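# Swap gear shafts between lathe centres, meshing master gear

## Task

At the closer of the stations, lift the gear shaft currently held between the centres out and set it down on the bench surface. Then fit the second gear shaft between those same centres so that its gear engages the master gear. Finally open the gripper and release it.

## Robot and tools

Robot: two six-joint arms with parallel grippers, named left_arm and right_arm. The names are labels only and do not refer to either side of a camera image. In the scene frame, left_arm's root sits at (-0.015, +0.295, 0) m and right_arm's at (-0.007, -0.292, 0) m. Both are turned only slightly about z (quat_wxyz (+1.000, 0, 0, -0.018) and (+0.999, 0, 0, -0.051)). The scene frame has its origin on the table surface midway between the arms. +x runs out over the table, +z points up, and left_arm is on the +y side.

execute_actions takes "actions", a list holding at most one item, plus an optional "pictures" boolean.
- Empty list: nothing moves. You get the state and the pictures.
- Motion: {"rows": [...], "steps": n}. n is 3 to 15 control steps of 1/30 s each and defaults to 15. "rows" holds 1 to 15 rows, and each row drives one step. If rows run out, the last row repeats.
- Wait: {"steps": n} with n up to 300. No new command is sent. It returns once n steps have passed since the previous result, and your reply time counts toward those steps.
If a call is refused, nothing reaches the robot.

Each row has exactly 14 numbers and always covers both arms. Numbers 1 to 6 are left_arm's joint targets, number 7 is its opening, and numbers 8 to 14 repeat that layout for right_arm. Joint targets are absolute angles in radians, in the same form the Joint positions line prints them. Joint order and nominal ranges: waist -2.618 to 3.054, shoulder 0.000 to 3.142, elbow 0.000 to 3.142, wrist pitch -1.571 to 1.571, wrist yaw -1.571 to 1.571, wrist roll -2.094 to 2.094.

A target more than 0.036 rad outside a range gets the call refused, unless the joint's current angle is already that far out. The true end stops may differ from these by up to 0.036 rad. A target past the true end is clipped to it, and the result then reports "joint sent to its limit". That line may refer to an earlier action that is still running. If the line is missing, do not assume there is more travel.

Opening is an absolute value from -1 (closed) to +1 (fully open, a pad gap of 0.094 m). Away from the two ends, the fingers move to where grip_measured would read the value you command. To keep hold of an object, command a value below its grip_measured: about 0.03 below gives a firm grip, and a smaller gap gives a lighter one. Each pad can press with roughly 50 to 62 N, and sometimes less. Parts thinner than about 2 mm get less force. Pads can spike harder at first contact.

Motion limits. On every step, each joint's target is held within a fixed distance of its measured angle: waist 0.202, shoulder 0.258, elbow 0.238, wrist pitch 0.573, wrist yaw and wrist roll 0.522 rad. If a row's targets would put the gripper more than 70 mm from where it is now, all of that arm's targets are pulled back toward the current angles. So a far move needs several actions.

The arms keep heading to the last row you sent while you think or wait. They stop once motion almost ceases, or when any step is HELD. After that, only a new action moves them further. Fingers still closing or opening finish their travel. Each result is taken 3 steps before its action ends. Those 3 steps run during your next reply, and then your next action starts.

Reading results. The state line lists each gripper's end_effector_position (m) and end_effector_quat_wxyz, both in the scene frame. This is the point between the pads, about 1 cm short of the fingertips. The fingers point along the gripper's +z axis and close along its y axis. The reported position can drift from the true one, more so at long reach.
- Joint positions and Joint velocities: one block per arm, giving the six joints (rad, rad/s) and then the pad gap (m, m/s).
- grip_measured: the measured opening on the command scale. It can be off by up to about 1 mm, with a constant bias per gripper.
- Joint torques: the total drive output in joint order, not zero even when nothing is touched. They carry a fixed offset, a scale factor and noise, and friction can hide or fake a load.
- HELD: marks the steps on which some or all of your row was not sent.
- "joint command not followed": the clearance check altered or blocked joint targets, while the rest of the row went through.
- MOTOR HOT: a motor has reached 75 °C. At 90 °C that arm pauses for 10 s. At 100 °C the arm goes limp and falls. All of these show as OVER-TEMPERATURE FAULT. Holding loads heats the motors, even while you think.

Pictures are returned when the action list is empty or "pictures": true is set. The cameras, each 504x504, are cam_head_left, cam_head_right, cam_high, cam_low, cam_left_wrist and cam_right_wrist. The wrist cameras are fisheye and are located from their arm's joint readings. The calibration is approximate. zoom_image takes {"camera", "region": [x0, y0, x1, y1]} in pixels of that camera's most recent full image, with the top-left corner at 0,0 and a region of at most 504x504. read_manual just returns the licence texts. finished_scene(scene) closes the current scene, passed by its number, and grades it. It cannot be undone, and the goal must still hold when you call it.

Avoid these: knocking or placing anything off the table, which fails the task. Do not let the arms collide or press on each other. Avoid drops, slips, slams, and hard pushes on parts or fixtures. Loose objects may be nudged occasionally by outside disturbances. Move smoothly and with little effort.

Each tool is called after "Emit:" by a JSON object that holds its "method" and its "body", one argument or row to a line.

## Session

Emit:
{"method": "execute_actions", "body": {
  "actions": []
}}

Scene clock: 0.00 s of 6800.00 s.
left_arm: end_effector_position=(+0.2999, +0.5071, +0.3016) grip_measured=+1.000 end_effector_quat_wxyz=(+0.278, +0.109, +0.954, +0.023) | right_arm: end_effector_position=(+0.2204, -0.2702, +0.1802) grip_measured=+1.000 end_effector_quat_wxyz=(+0.198, +0.113, +0.967, +0.117)
Joint positions: left_arm=[ 0.808  1.757  2.097 -1.497  0.397  0.916  0.094] | right_arm=[ 0.028  1.019  1.021 -1.158 -0.212  0.203  0.094]
Joint velocities: left_arm=[-0.017 -0.002 -0.017 -0.022  0.022 -0.066  0.   ] | right_arm=[-0.017 -0.002  0.007 -0.037 -0.066 -0.11   0.   ]
Joint torques (N m, as the arm reports them, + toward a larger angle): no reading
Motor temperatures (°C, as the motors report them): left_arm=[25 27 24 26 28 27] | right_arm=[24 25 28 28 27 25]

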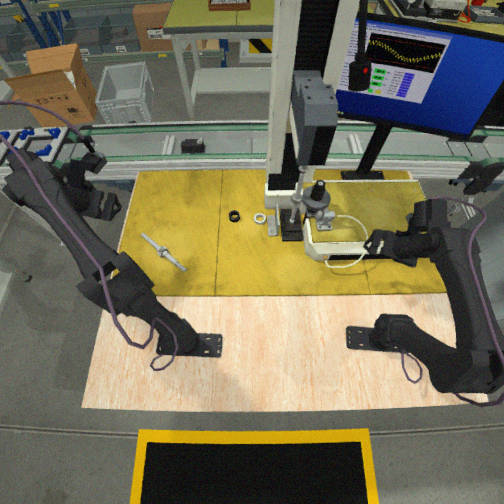

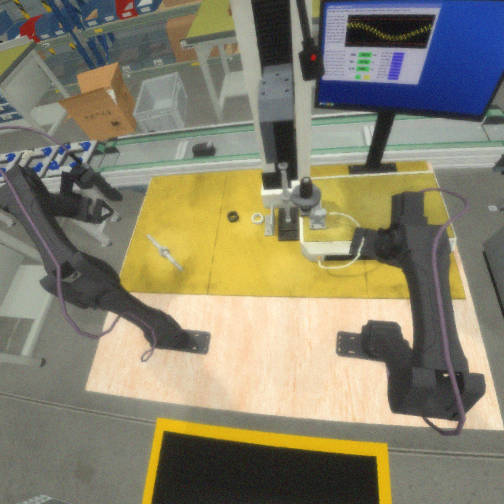

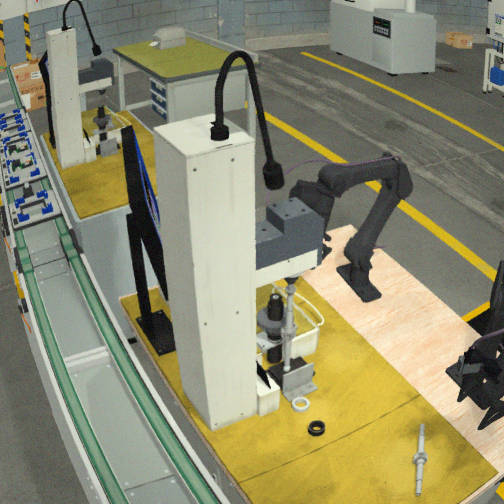

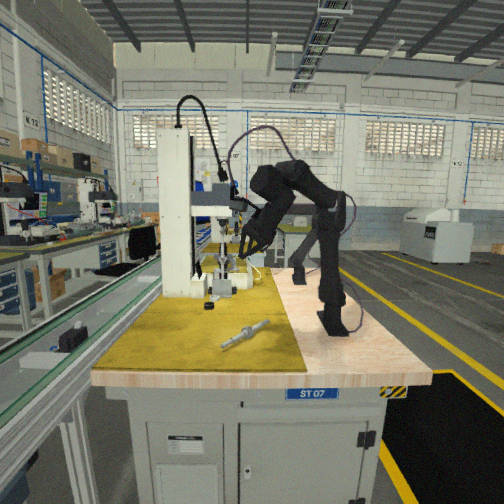

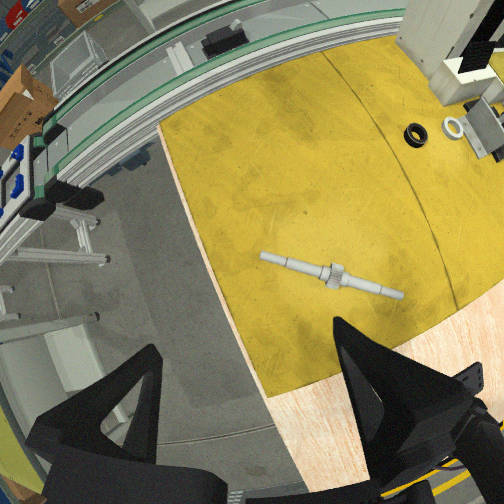

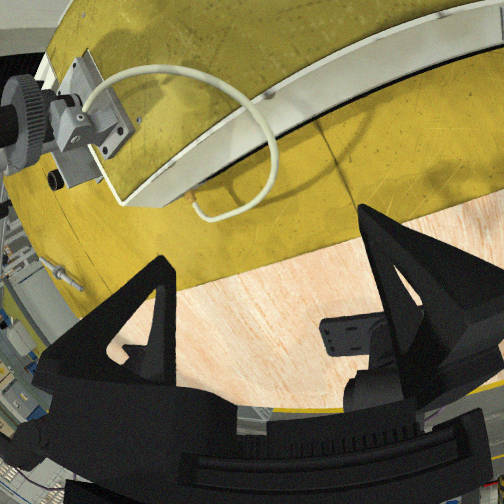

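Emit:
{"method": "zoom_image", "body": {
  "camera": "cam_high",
  "region": [220, 190, 400, 420]
}}

Emit:
{"method": "zoom_image", "body": {
  "camera": "cam_low",
  "region": [160, 170, 290, 310]
}}

Emit:
{"method": "zoom_image", "body": {
  "camera": "cam_head_right",
  "region": [220, 50, 360, 250]
}}

Region (220, 190, 400, 420) of cam_high's 504x504 image, scaled by 2.191, with more detail than that image has; it fills the left 394 columns of this view, and the rest is white.

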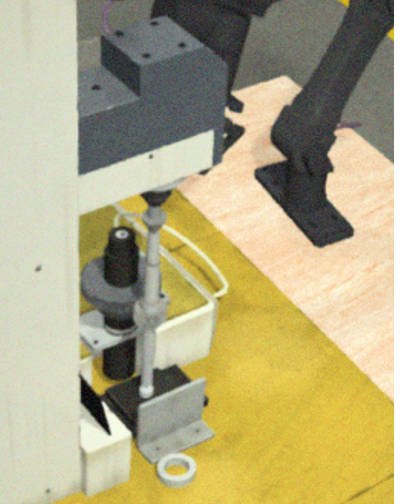

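Region (160, 170, 290, 310) of cam_low's 504x504 image, scaled by 3.600, with more detail than that image has; it fills the left 468 columns of this view, and the rest is white.

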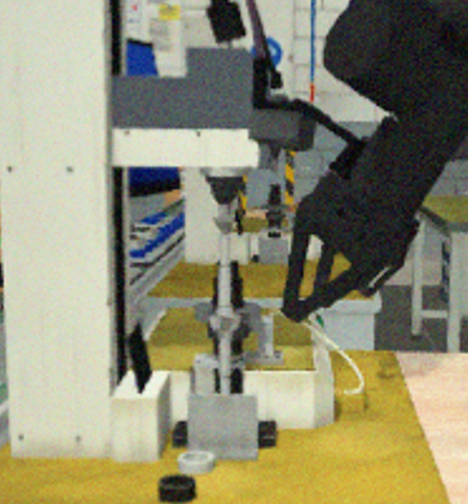

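Region (220, 50, 360, 250) of cam_head_right's 504x504 image, scaled by 2.520, with more detail than that image has; it fills the left 353 columns of this view, and the rest is white.

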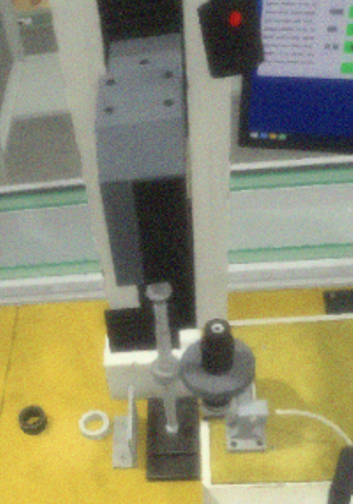

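Emit:
{"method": "execute_actions", "body": {
  "actions": [
    {"rows":[[-0.682,1.374,0.458,0.916,0,0,0,0.028,1.019,1.021,-1.158,-0.212,0.203,1]]}
  ]
}}

Emit:
{"method": "execute_actions", "body": {
  "actions": [
    {"steps":90}
  ],
  "pictures": true
}}

Scene clock: 0.70 s of 6800.00 s.
left_arm: end_effector_position=(+0.4326, +0.3019, +0.3136) grip_measured=+0.001 end_effector_quat_wxyz=(+0.568, +0.048, +0.821, +0.027) | right_arm: end_effector_position=(+0.2204, -0.2702, +0.1802) grip_measured=+1.000 end_effector_quat_wxyz=(+0.198, +0.113, +0.967, +0.117)
Joint positions: left_arm=[ 0.064  1.359  1.217 -0.22   0.037  0.119  0.047] | right_arm=[ 0.028  1.019  1.021 -1.158 -0.212  0.203  0.094]
Joint velocities: left_arm=[-1.844  0.095 -2.2    3.187 -0.198 -0.711 -0.001] | right_arm=[ 0.002  0.002 -0.002 -0.022 -0.022 -0.007  0.   ]
Joint torques (N m, as the arm reports them, + toward a larger angle): left_arm=[-0.94 -6.25  5.92  1.5   0.04 -0.07] | right_arm=[-0.03 -2.13  7.43  1.25 -0.14  0.02]
Motor temperatures (°C, as the motors report them): left_arm=[25 27 24 26 28 27] | right_arm=[24 25 28 28 27 25]
Steps of this call (steps 1 to 9: nothing new was sent; steps 10 to 21: the first 12 steps of this action). Readings (joint positions):
10: left_arm=[0.784 1.721 2.042 -1.415 0.334 0.839] | right_arm=[0.028 1.019 1.021 -1.158 -0.212 0.203]
11: left_arm=[0.740 1.665 1.949 -1.298 0.258 0.746] | right_arm=[0.028 1.019 1.021 -1.158 -0.212 0.203]
13: left_arm=[0.620 1.552 1.794 -1.111 0.173 0.579] | right_arm=[0.028 1.019 1.021 -1.158 -0.212 0.203]
17: left_arm=[0.333 1.371 1.493 -0.665 0.075 0.257] | right_arm=[0.028 1.019 1.021 -1.158 -0.212 0.203]
21: the state above

Scene clock: 3.70 s of 6800.00 s.
left_arm: end_effector_position=(+0.2921, +0.0204, +0.2114) grip_measured=+0.001 end_effector_quat_wxyz=(+0.654, +0.261, +0.665, -0.249) | right_arm: end_effector_position=(+0.2204, -0.2702, +0.1802) grip_measured=+1.000 end_effector_quat_wxyz=(+0.198, +0.113, +0.967, +0.117)
Joint positions: left_arm=[-0.69   1.377  0.445  0.911  0.012  0.01   0.047] | right_arm=[ 0.028  1.019  1.021 -1.158 -0.212  0.203  0.094]
Joint velocities: left_arm=[ 0.007 -0.007 -0.002  0.066 -0.007  0.022  0.001] | right_arm=[ 0.007 -0.002 -0.002  0.022 -0.007  0.037  0.   ]
Joint torques (N m, as the arm reports them, + toward a larger angle): left_arm=[ 0.71 -5.97  6.65  2.17 -0.14 -0.08] | right_arm=[-0.02 -2.14  7.43  1.24 -0.14  0.02]
Motor temperatures (°C, as the motors report them): left_arm=[25 27 25 28 28 27] | right_arm=[24 25 28 28 27 25]
Kept back: nothing.
Steps of this call (steps 1 to 3: the last 3 steps of your previous action; steps 4 to 45: the robot went on to your last target; steps 46 to 90: nothing new was sent). Readings (joint positions):
1: left_arm=[-0.002 1.363 1.141 -0.112 0.031 0.099] | right_arm=[0.028 1.019 1.021 -1.158 -0.212 0.203]
2: left_arm=[-0.069 1.366 1.063 -0.004 0.026 0.082] | right_arm=[0.028 1.019 1.021 -1.158 -0.212 0.203]
4: left_arm=[-0.208 1.374 0.903 0.207 0.019 0.057] | right_arm=[0.028 1.019 1.021 -1.158 -0.212 0.203]
8: left_arm=[-0.496 1.377 0.590 0.582 0.013 0.031] | right_arm=[0.028 1.019 1.021 -1.158 -0.212 0.203]
90: the state above
All arms were judged still, so your last target was given up. Only a new action makes them travel on or press farther. Fingers that are still opening or closing keep moving.
camera_calibration (this result's frames):
cam_left_wrist: T_world_to_cam=[[-0.666727, -0.713212, -0.216342, 0.254868], [-0.226762, 0.470634, -0.852691, 0.284239], [0.709967, -0.519454, -0.475514, 0.0196856], [0, 0, 0, 1]] pos_world=[0.220406, 0.0582278, 0.306867]

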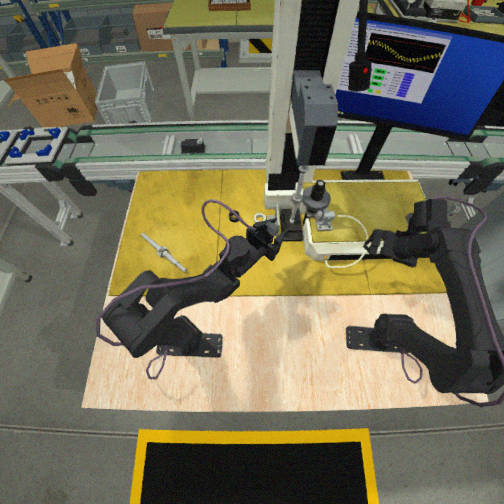

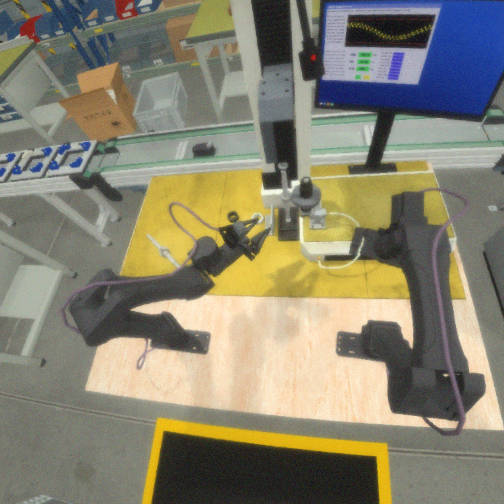

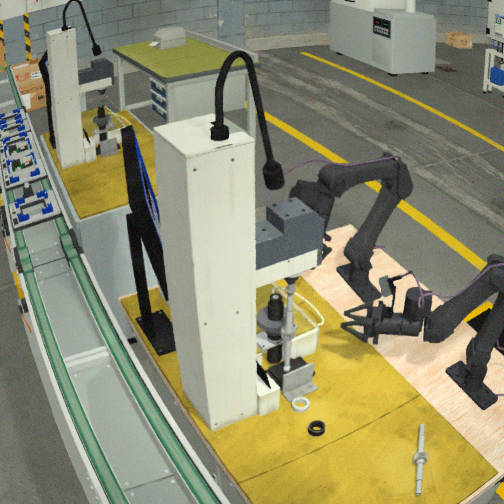

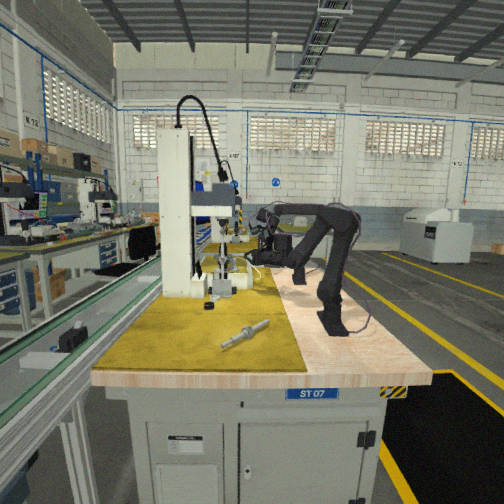

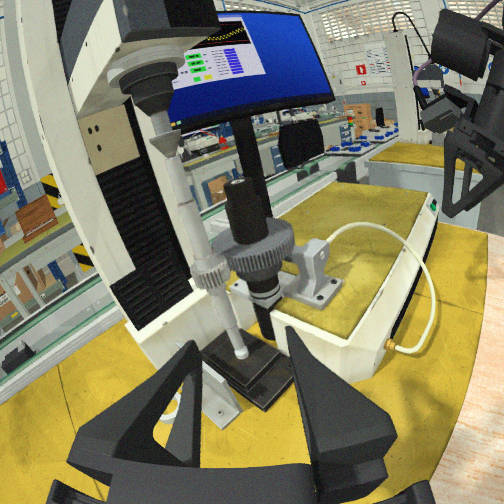

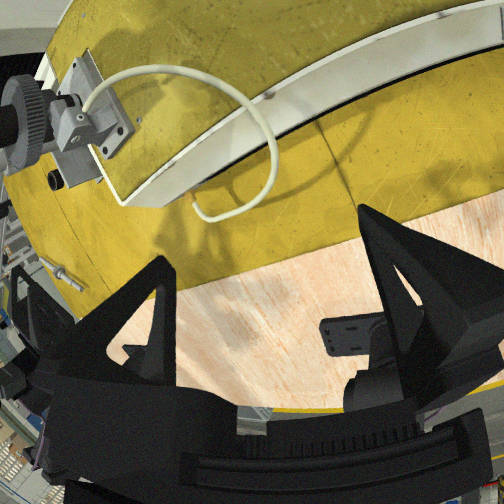

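Emit:
{"method": "execute_actions", "body": {
  "actions": [
    {"rows":[[-0.625,1.518,0.72,0.81,0,0,0,0.028,1.019,1.021,-1.158,-0.212,0.203,1]]}
  ]
}}

Emit:
{"method": "execute_actions", "body": {
  "actions": [
    {"steps":20}
  ],
  "pictures": true
}}

Scene clock: 4.30 s of 6800.00 s.
left_arm: end_effector_position=(+0.3514, +0.0058, +0.2592) grip_measured=+0.001 end_effector_quat_wxyz=(+0.683, +0.232, +0.652, -0.235) | right_arm: end_effector_position=(+0.2204, -0.2702, +0.1802) grip_measured=+1.000 end_effector_quat_wxyz=(+0.198, +0.113, +0.967, +0.117)
Joint positions: left_arm=[-0.631  1.512  0.713  0.841  0.007  0.009  0.047] | right_arm=[ 0.028  1.019  1.021 -1.158 -0.212  0.203  0.094]
Joint velocities: left_arm=[ 0.007 -0.022  0.012 -0.066 -0.022  0.022 -0.001] | right_arm=[ 0.002  0.007  0.002 -0.022 -0.051 -0.037  0.   ]
Joint torques (N m, as the arm reports them, + toward a larger angle): left_arm=[ 0.47 -7.19  6.58  1.83 -0.09 -0.07] | right_arm=[-0.01 -2.14  7.43  1.25 -0.15  0.01]
Motor temperatures (°C, as the motors report them): left_arm=[25 27 25 28 28 27] | right_arm=[24 25 29 28 27 25]
Steps of this call (steps 1 to 6: nothing new was sent; steps 7 to 18: the first 12 steps of this action). Readings (joint positions):
7: left_arm=[-0.683 1.392 0.472 0.893 0.015 0.010] | right_arm=[0.028 1.019 1.021 -1.158 -0.212 0.203]
8: left_arm=[-0.670 1.433 0.535 0.868 0.015 0.010] | right_arm=[0.028 1.019 1.021 -1.158 -0.212 0.203]
10: left_arm=[-0.643 1.501 0.657 0.849 0.011 0.010] | right_arm=[0.028 1.019 1.021 -1.158 -0.212 0.203]
14: left_arm=[-0.631 1.512 0.713 0.853 0.007 0.009] | right_arm=[0.028 1.019 1.021 -1.158 -0.212 0.203]
18: the state above

Scene clock: 4.97 s of 6800.00 s.
left_arm: end_effector_position=(+0.3514, +0.0057, +0.2578) grip_measured=+0.001 end_effector_quat_wxyz=(+0.681, +0.232, +0.654, -0.235) | right_arm: end_effector_position=(+0.2204, -0.2702, +0.1802) grip_measured=+1.000 end_effector_quat_wxyz=(+0.198, +0.113, +0.967, +0.117)
Joint positions: left_arm=[-0.631  1.512  0.713  0.835  0.007  0.009  0.047] | right_arm=[ 0.028  1.019  1.021 -1.158 -0.212  0.203  0.094]
Joint velocities: left_arm=[-0.007 -0.017  0.002  0.007 -0.022 -0.007  0.001] | right_arm=[ 0.002 -0.012 -0.002  0.022 -0.022 -0.022  0.   ]
Joint torques (N m, as the arm reports them, + toward a larger angle): left_arm=[ 0.49 -7.19  6.59  1.85 -0.09 -0.07] | right_arm=[-0.02 -2.13  7.44  1.24 -0.14  0.02]
Motor temperatures (°C, as the motors report them): left_arm=[25 27 25 28 28 27] | right_arm=[24 25 29 29 27 25]
Kept back: nothing.
Steps of this call (steps 1 to 3: the last 3 steps of your previous action; steps 4 to 15: the robot went on to your last target; steps 16 to 20: nothing new was sent). Readings (joint positions):
1: left_arm=[-0.631 1.512 0.713 0.840 0.007 0.009] | right_arm=[0.028 1.019 1.021 -1.158 -0.212 0.203]
2: left_arm=[-0.631 1.512 0.713 0.839 0.007 0.009] | right_arm=[0.028 1.019 1.021 -1.158 -0.212 0.203]
4: left_arm=[-0.631 1.512 0.713 0.837 0.007 0.009] | right_arm=[0.028 1.019 1.021 -1.158 -0.212 0.203]
8: left_arm=[-0.631 1.512 0.713 0.836 0.007 0.009] | right_arm=[0.028 1.019 1.021 -1.158 -0.212 0.203]
20: the state above
All arms were judged still, so your last target was given up. Only a new action makes them travel on or press farther. Fingers that are still opening or closing keep moving.
camera_calibration (this result's frames):
cam_left_wrist: T_world_to_cam=[[-0.610192, -0.762188, -0.216182, 0.274383], [-0.217079, 0.423276, -0.87961, 0.347944], [0.761933, -0.489802, -0.423735, -0.0397148], [0, 0, 0, 1]] pos_world=[0.273218, 0.0424024, 0.348544]

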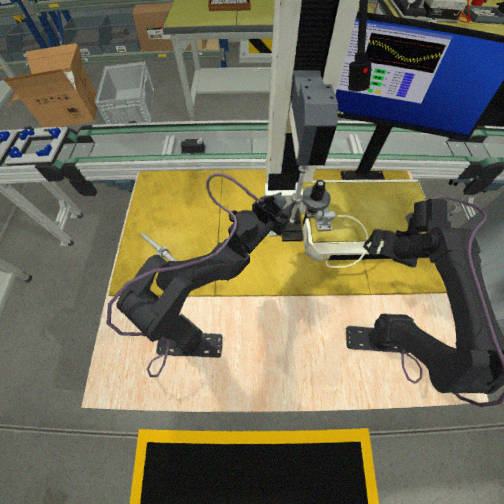

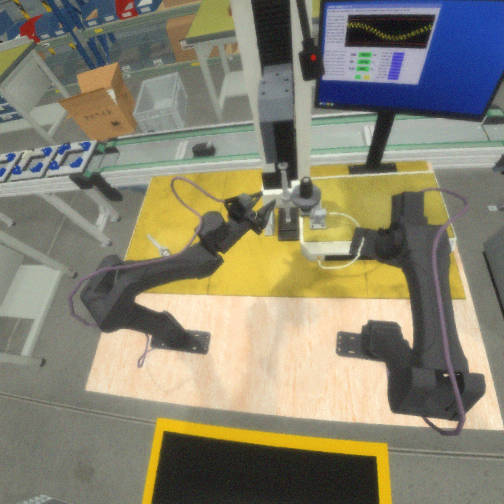

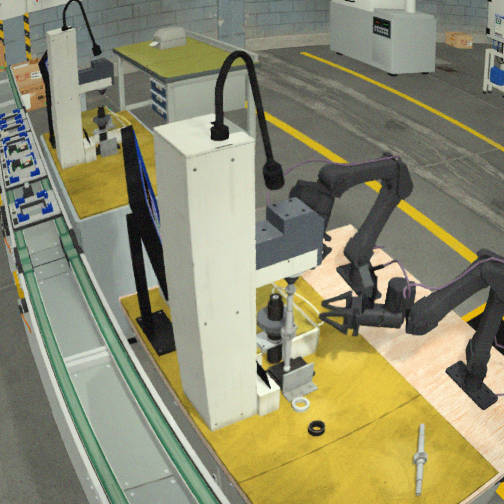

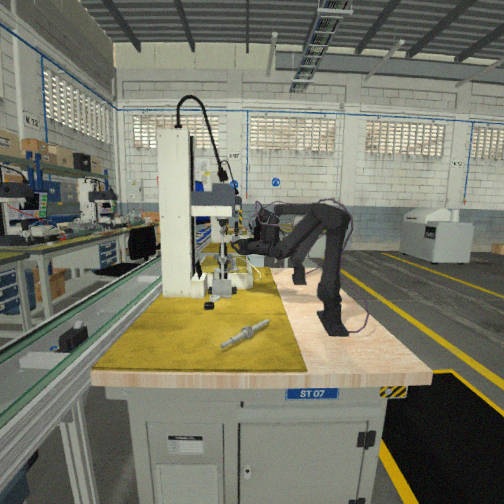

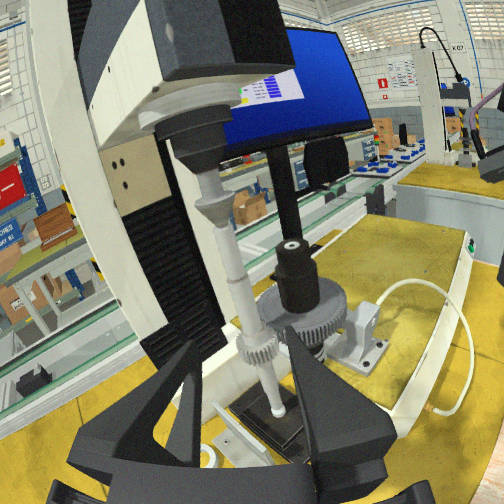

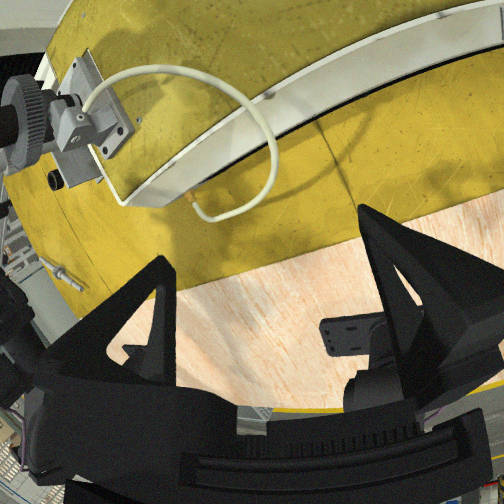

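Emit:
{"method": "execute_actions", "body": {
  "actions": [
    {"rows":[[-0.612,1.6,0.79,0.82,0,0,0,0.028,1.019,1.021,-1.158,-0.212,0.203,1],[-0.612,1.6,0.79,0.82,0,0,0,0.028,1.019,1.021,-1.158,-0.212,0.203,1],[-0.612,1.65,0.84,0.82,0,0,0,0.028,1.019,1.021,-1.158,-0.212,0.203,1],[-0.612,1.7,0.885,0.82,0,0,0,0.028,1.019,1.021,-1.158,-0.212,0.203,1],[-0.612,1.75,0.93,0.82,0,0,0,0.028,1.019,1.021,-1.158,-0.212,0.203,1],[-0.612,1.814,0.99,0.82,0,0,0,0.028,1.019,1.021,-1.158,-0.212,0.203,1]]}
  ]
}}

Emit:
{"method": "execute_actions", "body": {
  "actions": [
    {"steps":20}
  ],
  "pictures": true
}}

Scene clock: 5.53 s of 6800.00 s.
left_arm: end_effector_position=(+0.4116, -0.0358, +0.2267) grip_measured=+0.001 end_effector_quat_wxyz=(+0.663, +0.236, +0.674, -0.226) | right_arm: end_effector_position=(+0.2204, -0.2702, +0.1802) grip_measured=+1.000 end_effector_quat_wxyz=(+0.198, +0.113, +0.967, +0.117)
Joint positions: left_arm=[-0.623  1.814  0.97   0.824  0.007  0.009  0.047] | right_arm=[ 0.028  1.019  1.021 -1.158 -0.212  0.203  0.094]
Joint velocities: left_arm=[-0.002  0.022 -0.002  0.007  0.037 -0.051 -0.001] | right_arm=[-0.002 -0.002  0.017  0.051  0.007 -0.037  0.   ]
Joint torques (N m, as the arm reports them, + toward a larger angle): left_arm=[  0.87 -11.26   7.37   2.23  -0.09  -0.06] | right_arm=[-0.01 -2.14  7.43  1.24 -0.14  0.02]
Motor temperatures (°C, as the motors report them): left_arm=[25 27 25 28 28 27] | right_arm=[24 25 29 29 27 25]
Steps of this call (steps 1 to 5: nothing new was sent; steps 6 to 17: the first 12 steps of this action). Readings (joint positions):
6: left_arm=[-0.630 1.519 0.720 0.835 0.007 0.009] | right_arm=[0.028 1.019 1.021 -1.158 -0.212 0.203]
7: left_arm=[-0.629 1.537 0.738 0.835 0.007 0.009] | right_arm=[0.028 1.019 1.021 -1.158 -0.212 0.203]
9: left_arm=[-0.625 1.596 0.794 0.835 0.007 0.009] | right_arm=[0.028 1.019 1.021 -1.158 -0.212 0.203]
13: left_arm=[-0.623 1.771 0.958 0.837 0.007 0.009] | right_arm=[0.028 1.019 1.021 -1.158 -0.212 0.203]
17: the state above

Scene clock: 6.20 s of 6800.00 s.
left_arm: end_effector_position=(+0.4116, -0.0358, +0.2269) grip_measured=+0.001 end_effector_quat_wxyz=(+0.663, +0.236, +0.674, -0.226) | right_arm: end_effector_position=(+0.2204, -0.2702, +0.1802) grip_measured=+1.000 end_effector_quat_wxyz=(+0.198, +0.113, +0.967, +0.117)
Joint positions: left_arm=[-0.623  1.814  0.97   0.825  0.007  0.009  0.047] | right_arm=[ 0.028  1.019  1.021 -1.158 -0.212  0.203  0.094]
Joint velocities: left_arm=[ 0.012  0.002 -0.017  0.022  0.066  0.066 -0.   ] | right_arm=[-0.012 -0.007 -0.002  0.037 -0.007  0.037  0.   ]
Joint torques (N m, as the arm reports them, + toward a larger angle): left_arm=[  0.91 -11.17   7.26   2.07  -0.09  -0.07] | right_arm=[-0.02 -2.16  7.42  1.24 -0.14  0.02]
Motor temperatures (°C, as the motors report them): left_arm=[25 27 25 28 28 27] | right_arm=[24 25 29 29 27 25]
Kept back: nothing.
Steps of this call (steps 1 to 3: the last 3 steps of your previous action; steps 4 to 15: the robot went on to your last target; steps 16 to 20: nothing new was sent). Readings (joint positions):
1: left_arm=[-0.623 1.814 0.970 0.823 0.007 0.009] | right_arm=[0.028 1.019 1.021 -1.158 -0.212 0.203]
2: left_arm=[-0.623 1.814 0.970 0.824 0.007 0.009] | right_arm=[0.028 1.019 1.021 -1.158 -0.212 0.203]
4: left_arm=[-0.623 1.814 0.970 0.825 0.007 0.009] | right_arm=[0.028 1.019 1.021 -1.158 -0.212 0.203]
8: left_arm=[-0.623 1.814 0.970 0.825 0.007 0.009] | right_arm=[0.028 1.019 1.021 -1.158 -0.212 0.203]
20: the state above
All arms were judged still, so your last target was given up. Only a new action makes them travel on or press farther. Fingers that are still opening or closing keep moving.
camera_calibration (this result's frames):
cam_left_wrist: T_world_to_cam=[[-0.61335, -0.759881, -0.215367, 0.27394], [-0.259093, 0.451173, -0.853999, 0.363882], [0.746105, -0.468, -0.473607, -0.100402], [0, 0, 0, 1]] pos_world=[0.337211, -0.00300097, 0.322201]

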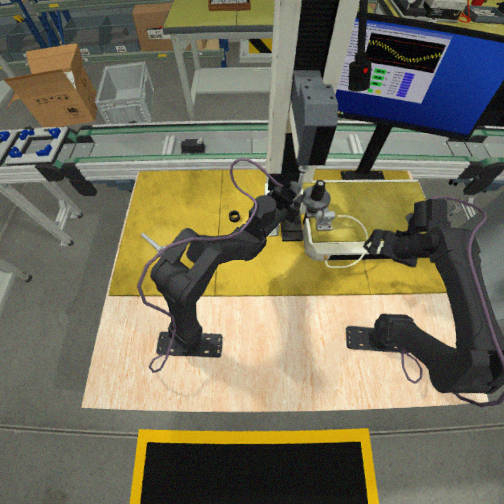

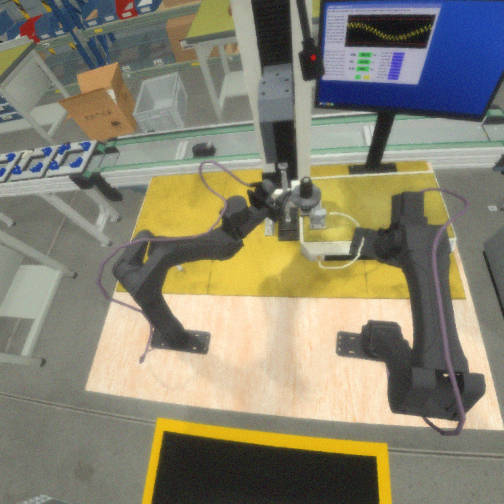

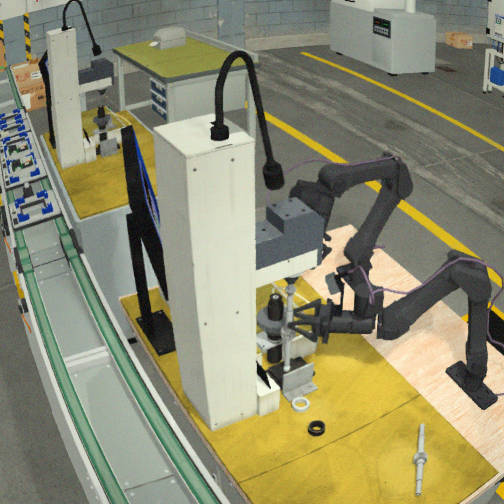

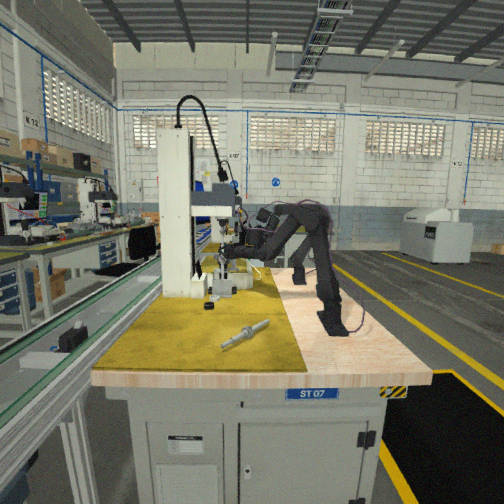

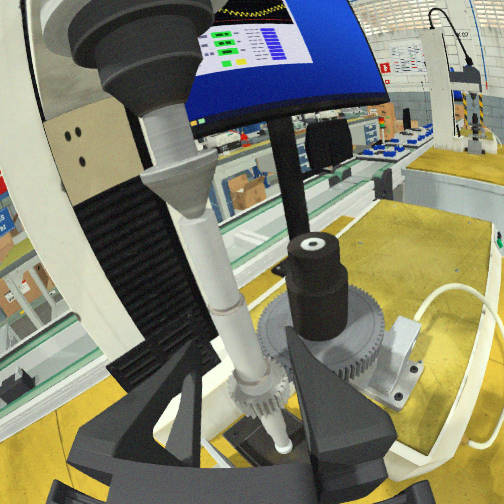

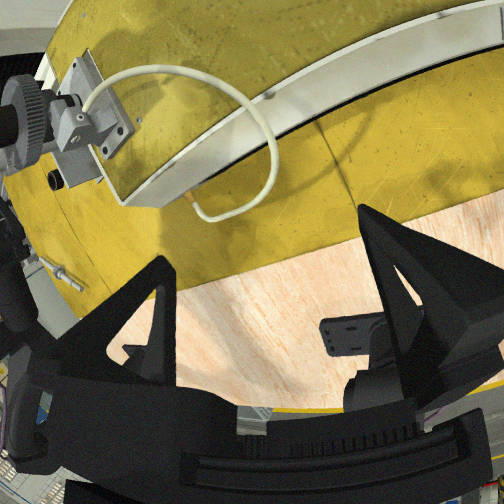

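Emit:
{"method": "execute_actions", "body": {
  "actions": [
    {"rows":[[-0.606,1.83,1.06,0.77,0,0,0,0.028,1.019,1.021,-1.158,-0.212,0.203,1]]}
  ]
}}

Emit:
{"method": "execute_actions", "body": {
  "actions": [
    {"rows":[[-0.606,1.83,1.06,0.77,0,0,-0.9,0.028,1.019,1.021,-1.158,-0.212,0.203,1]]}
  ],
  "pictures": true
}}

Scene clock: 6.70 s of 6800.00 s.
left_arm: end_effector_position=(+0.4222, -0.0395, +0.2489) grip_measured=+0.001 end_effector_quat_wxyz=(+0.675, +0.230, +0.663, -0.227) | right_arm: end_effector_position=(+0.2204, -0.2702, +0.1802) grip_measured=+1.000 end_effector_quat_wxyz=(+0.198, +0.113, +0.967, +0.117)
Joint positions: left_arm=[-0.616  1.821  1.042  0.795  0.007  0.009  0.047] | right_arm=[ 0.028  1.019  1.021 -1.158 -0.212  0.203  0.094]
Joint velocities: left_arm=[ 0.012 -0.007  0.002  0.037 -0.022 -0.022  0.   ] | right_arm=[-0.017  0.002 -0.002 -0.007 -0.051 -0.051  0.   ]
Joint torques (N m, as the arm reports them, + toward a larger angle): left_arm=[  0.87 -10.79   7.4    1.9   -0.1   -0.07] | right_arm=[-0.04 -2.15  7.43  1.24 -0.14  0.02]
Motor temperatures (°C, as the motors report them): left_arm=[25 27 25 28 28 27] | right_arm=[24 25 29 29 27 25]
Steps of this call (steps 1 to 3: nothing new was sent; steps 4 to 15: the first 12 steps of this action). Readings (joint positions):
4: left_arm=[-0.622 1.815 0.979 0.816 0.007 0.009] | right_arm=[0.028 1.019 1.021 -1.158 -0.212 0.203]
5: left_arm=[-0.621 1.819 0.995 0.805 0.007 0.009] | right_arm=[0.028 1.019 1.021 -1.158 -0.212 0.203]
7: left_arm=[-0.619 1.821 1.023 0.798 0.007 0.009] | right_arm=[0.028 1.019 1.021 -1.158 -0.212 0.203]
11: left_arm=[-0.616 1.821 1.042 0.798 0.007 0.009] | right_arm=[0.028 1.019 1.021 -1.158 -0.212 0.203]
15: the state above

Scene clock: 7.20 s of 6800.00 s.
left_arm: end_effector_position=(+0.4202, -0.0424, +0.2485) grip_measured=-0.659 end_effector_quat_wxyz=(+0.673, +0.233, +0.663, -0.234) | right_arm: end_effector_position=(+0.2204, -0.2702, +0.1802) grip_measured=+1.000 end_effector_quat_wxyz=(+0.198, +0.113, +0.967, +0.117)
Joint positions: left_arm=[-0.619  1.822  1.043  0.792  0.018  0.003  0.016] | right_arm=[ 0.028  1.019  1.021 -1.158 -0.212  0.203  0.094]
Joint velocities: left_arm=[-0.002 -0.007  0.002 -0.022  0.022  0.037  0.001] | right_arm=[ 0.002 -0.002  0.007  0.007  0.007 -0.022  0.   ]
Joint torques (N m, as the arm reports them, + toward a larger angle): left_arm=[  1.13 -10.72   7.32   1.89  -0.22   0.  ] | right_arm=[-0.02 -2.12  7.43  1.24 -0.14  0.02]
Motor temperatures (°C, as the motors report them): left_arm=[25 27 25 28 28 27] | right_arm=[24 25 29 29 27 25]
Steps of this call (steps 1 to 3: the last 3 steps of your previous action; steps 4 to 15: the first 12 steps of this action). Readings (joint positions):
4: left_arm=[-0.616 1.821 1.042 0.795 0.007 0.009] | right_arm=[0.028 1.019 1.021 -1.158 -0.212 0.203]
5: left_arm=[-0.616 1.821 1.042 0.795 0.007 0.009] | right_arm=[0.028 1.019 1.021 -1.158 -0.212 0.203]
7: left_arm=[-0.619 1.822 1.043 0.793 0.018 0.005] | right_arm=[0.028 1.019 1.021 -1.158 -0.212 0.203]
11: left_arm=[-0.619 1.822 1.043 0.792 0.018 0.003] | right_arm=[0.028 1.019 1.021 -1.158 -0.212 0.203]
15: the state above
camera_calibration (this result's frames):
cam_left_wrist: T_world_to_cam=[[-0.613894, -0.761017, -0.209731, 0.277649], [-0.237138, 0.431206, -0.870533, 0.381561], [0.752928, -0.48468, -0.445181, -0.110283], [0, 0, 0, 1]] pos_world=[0.343965, -0.00668751, 0.341297]

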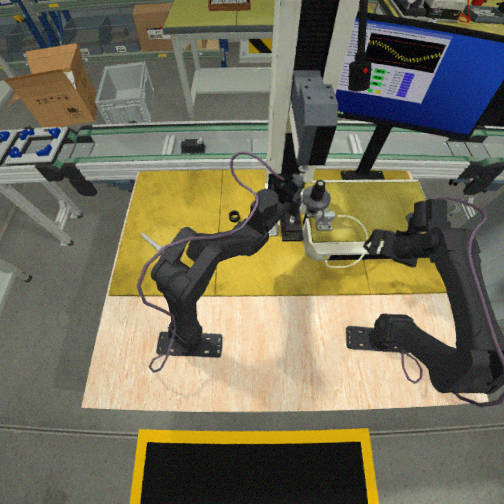

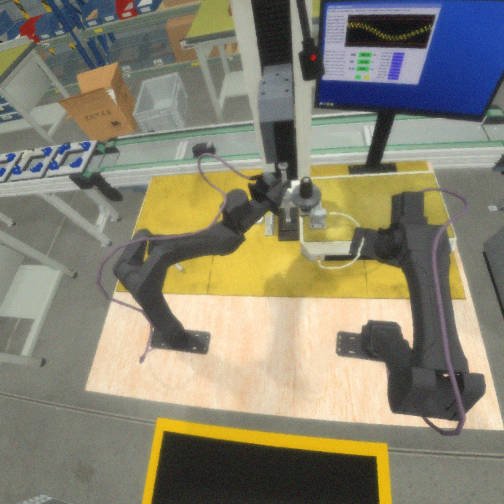

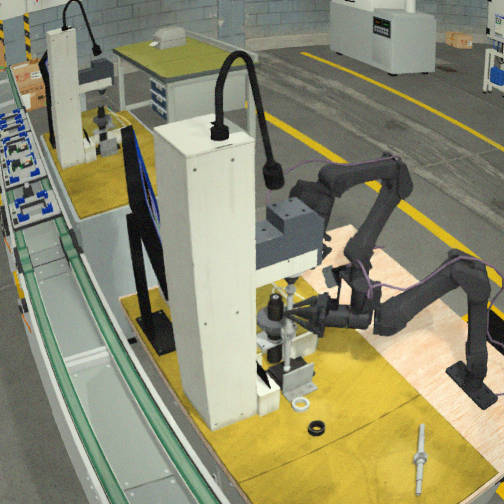

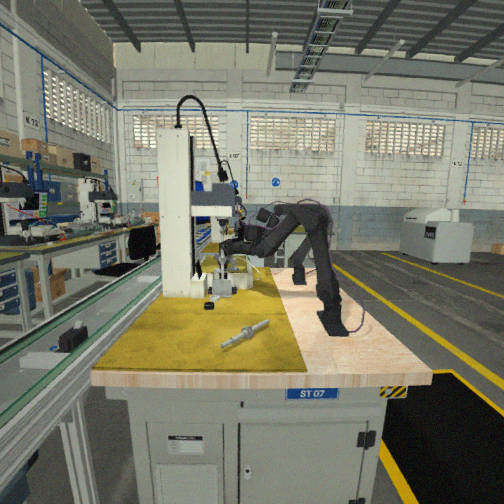

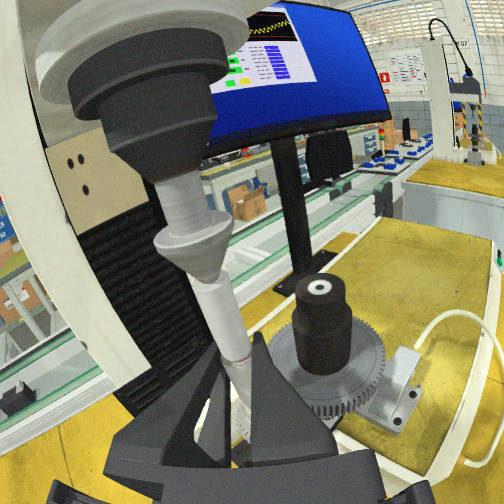

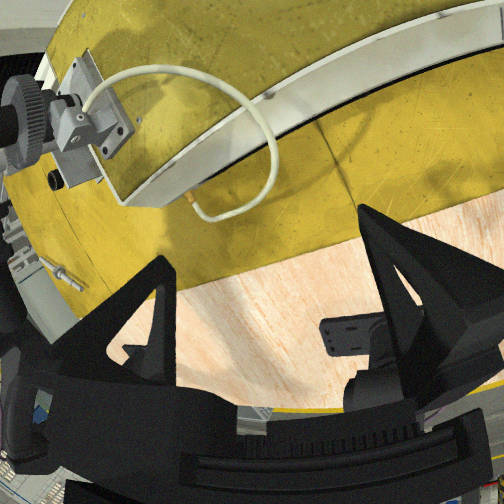

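Emit:
{"method": "execute_actions", "body": {
  "actions": [
    {"rows":[[-0.615,1.785,1.095,0.73,0,0,-0.9,0.028,1.019,1.021,-1.158,-0.212,0.203,1]]}
  ],
  "pictures": true
}}

Scene clock: 7.70 s of 6800.00 s.
left_arm: end_effector_position=(+0.4204, -0.0425, +0.2490) grip_measured=-0.659 end_effector_quat_wxyz=(+0.665, +0.235, +0.670, -0.231) | right_arm: end_effector_position=(+0.2204, -0.2702, +0.1802) grip_measured=+1.000 end_effector_quat_wxyz=(+0.198, +0.113, +0.967, +0.117)
Joint positions: left_arm=[-0.619  1.81   1.056  0.745  0.018  0.003  0.016] | right_arm=[ 0.028  1.019  1.021 -1.158 -0.212  0.203  0.094]
Joint velocities: left_arm=[-0.022  0.002 -0.017  0.007  0.066  0.037 -0.   ] | right_arm=[-0.002  0.007  0.007 -0.022  0.037  0.066  0.   ]
Joint torques (N m, as the arm reports them, + toward a larger angle): left_arm=[  0.34 -13.63   8.78   2.02  -0.2    0.  ] | right_arm=[-0.02 -2.15  7.43  1.24 -0.14  0.02]
Motor temperatures (°C, as the motors report them): left_arm=[25 27 25 29 28 27] | right_arm=[24 25 29 29 27 25]
Steps of this call (steps 1 to 3: the last 3 steps of your previous action; steps 4 to 15: the first 12 steps of this action). Readings (joint positions):
4: left_arm=[-0.619 1.820 1.046 0.788 0.018 0.003] | right_arm=[0.028 1.019 1.021 -1.158 -0.212 0.203]
5: left_arm=[-0.619 1.817 1.048 0.776 0.018 0.003] | right_arm=[0.028 1.019 1.021 -1.158 -0.212 0.203]
7: left_arm=[-0.619 1.813 1.053 0.758 0.018 0.003] | right_arm=[0.028 1.019 1.021 -1.158 -0.212 0.203]
11: left_arm=[-0.619 1.810 1.056 0.747 0.018 0.003] | right_arm=[0.028 1.019 1.021 -1.158 -0.212 0.203]
15: the state above
camera_calibration (this result's frames):
cam_left_wrist: T_world_to_cam=[[-0.617697, -0.758099, -0.209134, 0.279323], [-0.25285, 0.443264, -0.859991, 0.386545], [0.744659, -0.478334, -0.465488, -0.101476], [0, 0, 0, 1]] pos_world=[0.34584, -0.00812629, 0.343606]

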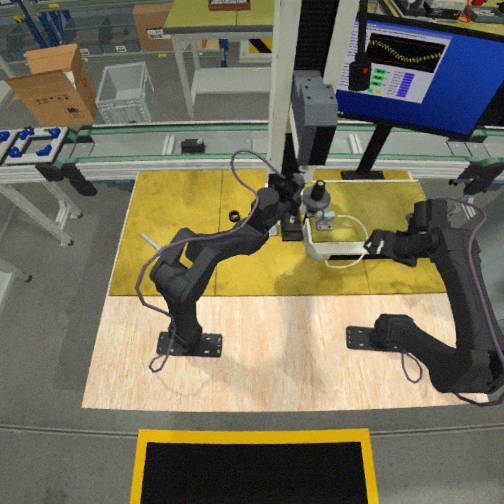

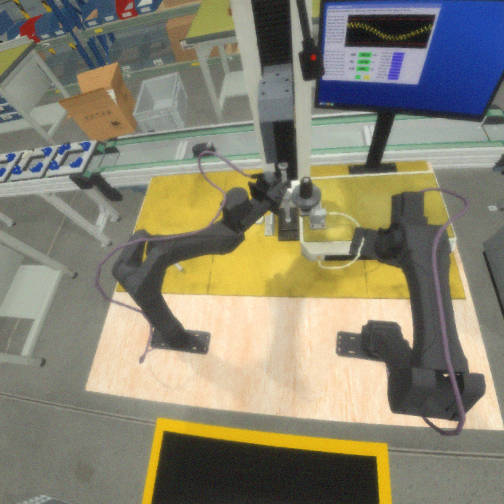

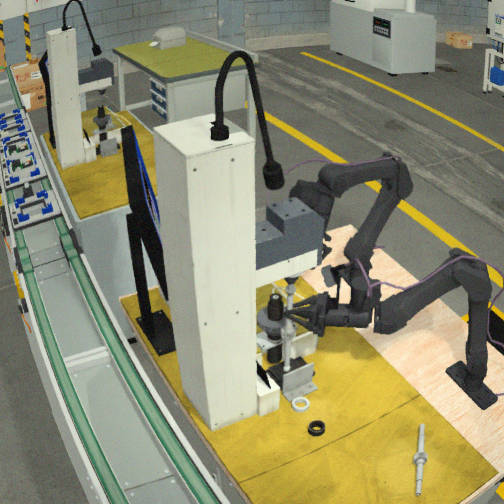

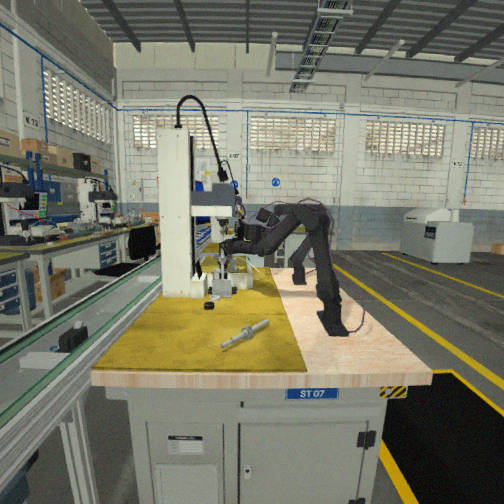

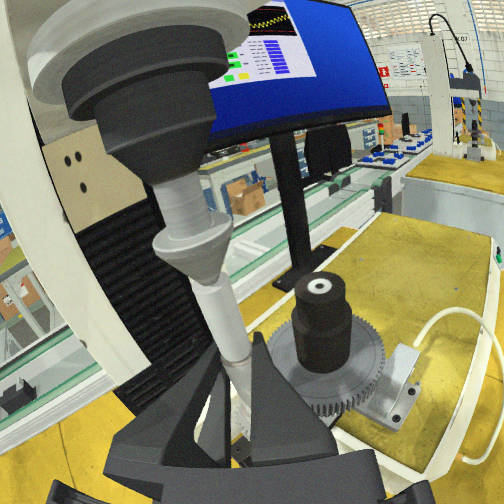

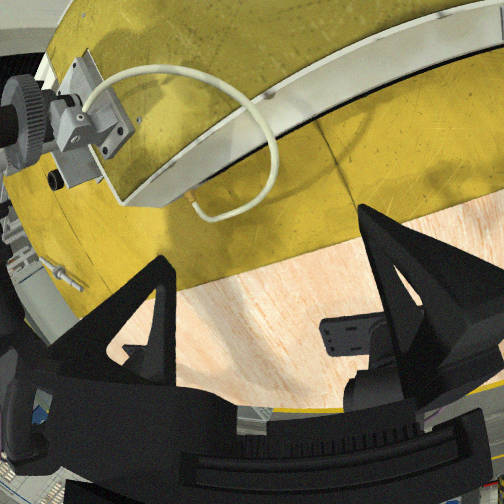

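Emit:
{"method": "execute_actions", "body": {
  "actions": [
    {"rows":[[-0.615,1.73,1.15,0.97,0,0,-0.9,0.028,1.019,1.021,-1.158,-0.212,0.203,1]]}
  ],
  "pictures": true
}}

Scene clock: 8.20 s of 6800.00 s.
left_arm: end_effector_position=(+0.4204, -0.0425, +0.2515) grip_measured=-0.659 end_effector_quat_wxyz=(+0.668, +0.234, +0.668, -0.232) | right_arm: end_effector_position=(+0.2204, -0.2702, +0.1802) grip_measured=+1.000 end_effector_quat_wxyz=(+0.198, +0.113, +0.967, +0.117)
Joint positions: left_arm=[-0.619  1.809  1.058  0.75   0.018  0.003  0.016] | right_arm=[ 0.028  1.019  1.021 -1.158 -0.212  0.203  0.094]
Joint velocities: left_arm=[ 0.012 -0.002  0.012 -0.022 -0.037 -0.022  0.001] | right_arm=[-0.012  0.002 -0.012 -0.022 -0.095  0.022  0.   ]
Joint torques (N m, as the arm reports them, + toward a larger angle): left_arm=[  0.21 -15.89  10.21   3.63  -0.13   0.  ] | right_arm=[-0.03 -2.15  7.43  1.24 -0.14  0.02]
Motor temperatures (°C, as the motors report them): left_arm=[25 28 25 29 28 27] | right_arm=[24 25 29 29 27 25]
Steps of this call (steps 1 to 3: the last 3 steps of your previous action; steps 4 to 15: the first 12 steps of this action). Readings (joint positions):
4: left_arm=[-0.619 1.809 1.058 0.749 0.018 0.003] | right_arm=[0.028 1.019 1.021 -1.158 -0.212 0.203]
5: left_arm=[-0.619 1.809 1.058 0.750 0.018 0.003] | right_arm=[0.028 1.019 1.021 -1.158 -0.212 0.203]
7: left_arm=[-0.619 1.809 1.058 0.750 0.018 0.003] | right_arm=[0.028 1.019 1.021 -1.158 -0.212 0.203]
11: left_arm=[-0.619 1.809 1.058 0.750 0.018 0.003] | right_arm=[0.028 1.019 1.021 -1.158 -0.212 0.203]
15: the state above
camera_calibration (this result's frames):
cam_left_wrist: T_world_to_cam=[[-0.616367, -0.759119, -0.209356, 0.279313], [-0.247372, 0.43906, -0.863732, 0.387212], [0.747595, -0.480587, -0.458407, -0.103393], [0, 0, 0, 1]] pos_world=[0.345241, -0.00766677, 0.345528]

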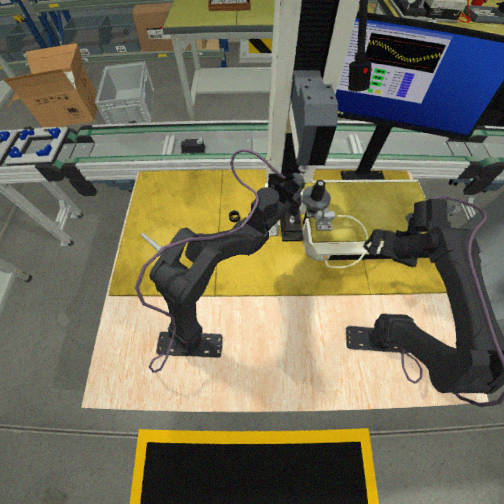

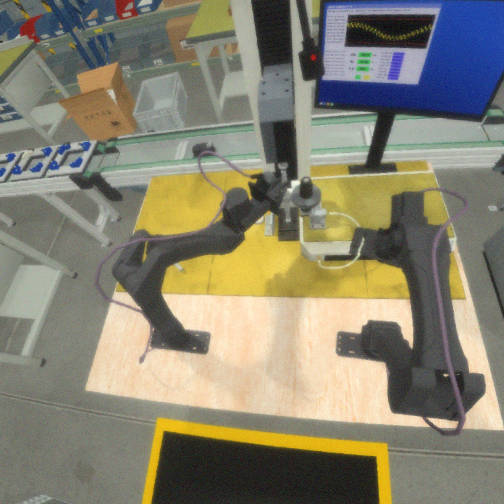

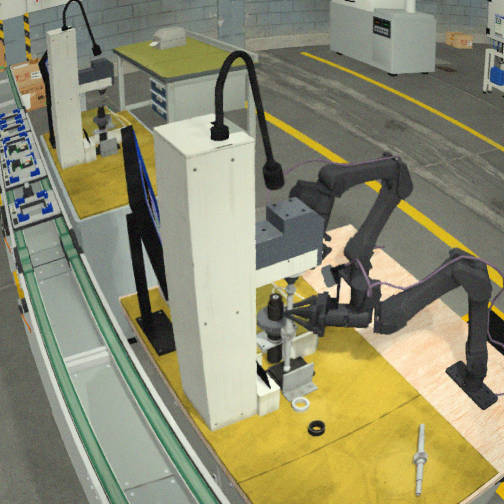

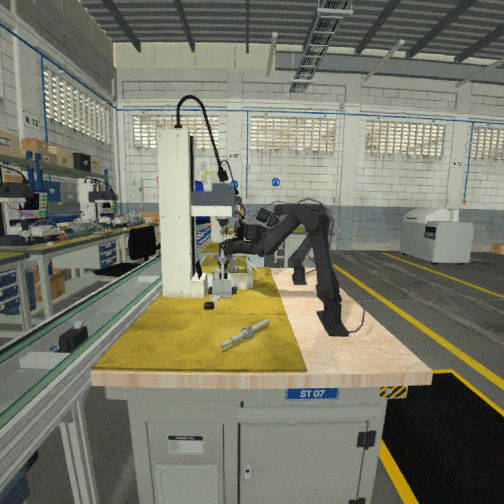

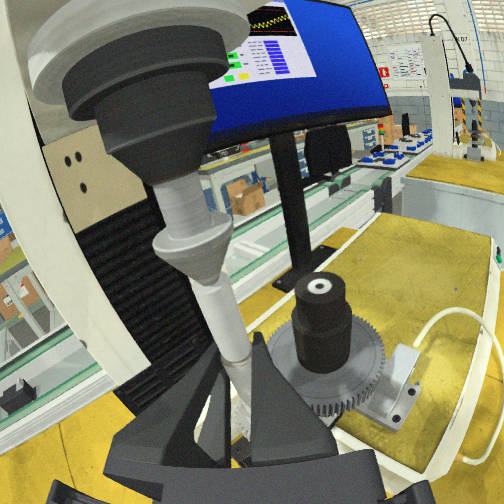

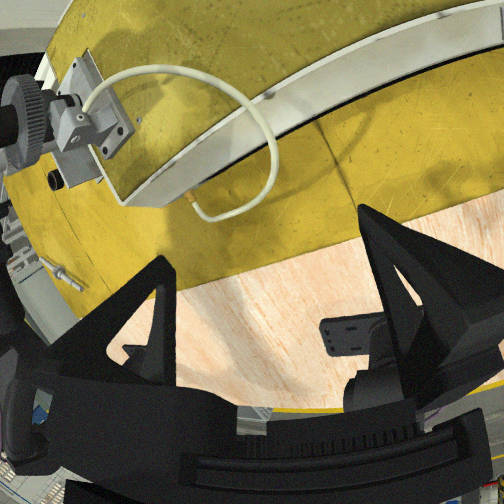

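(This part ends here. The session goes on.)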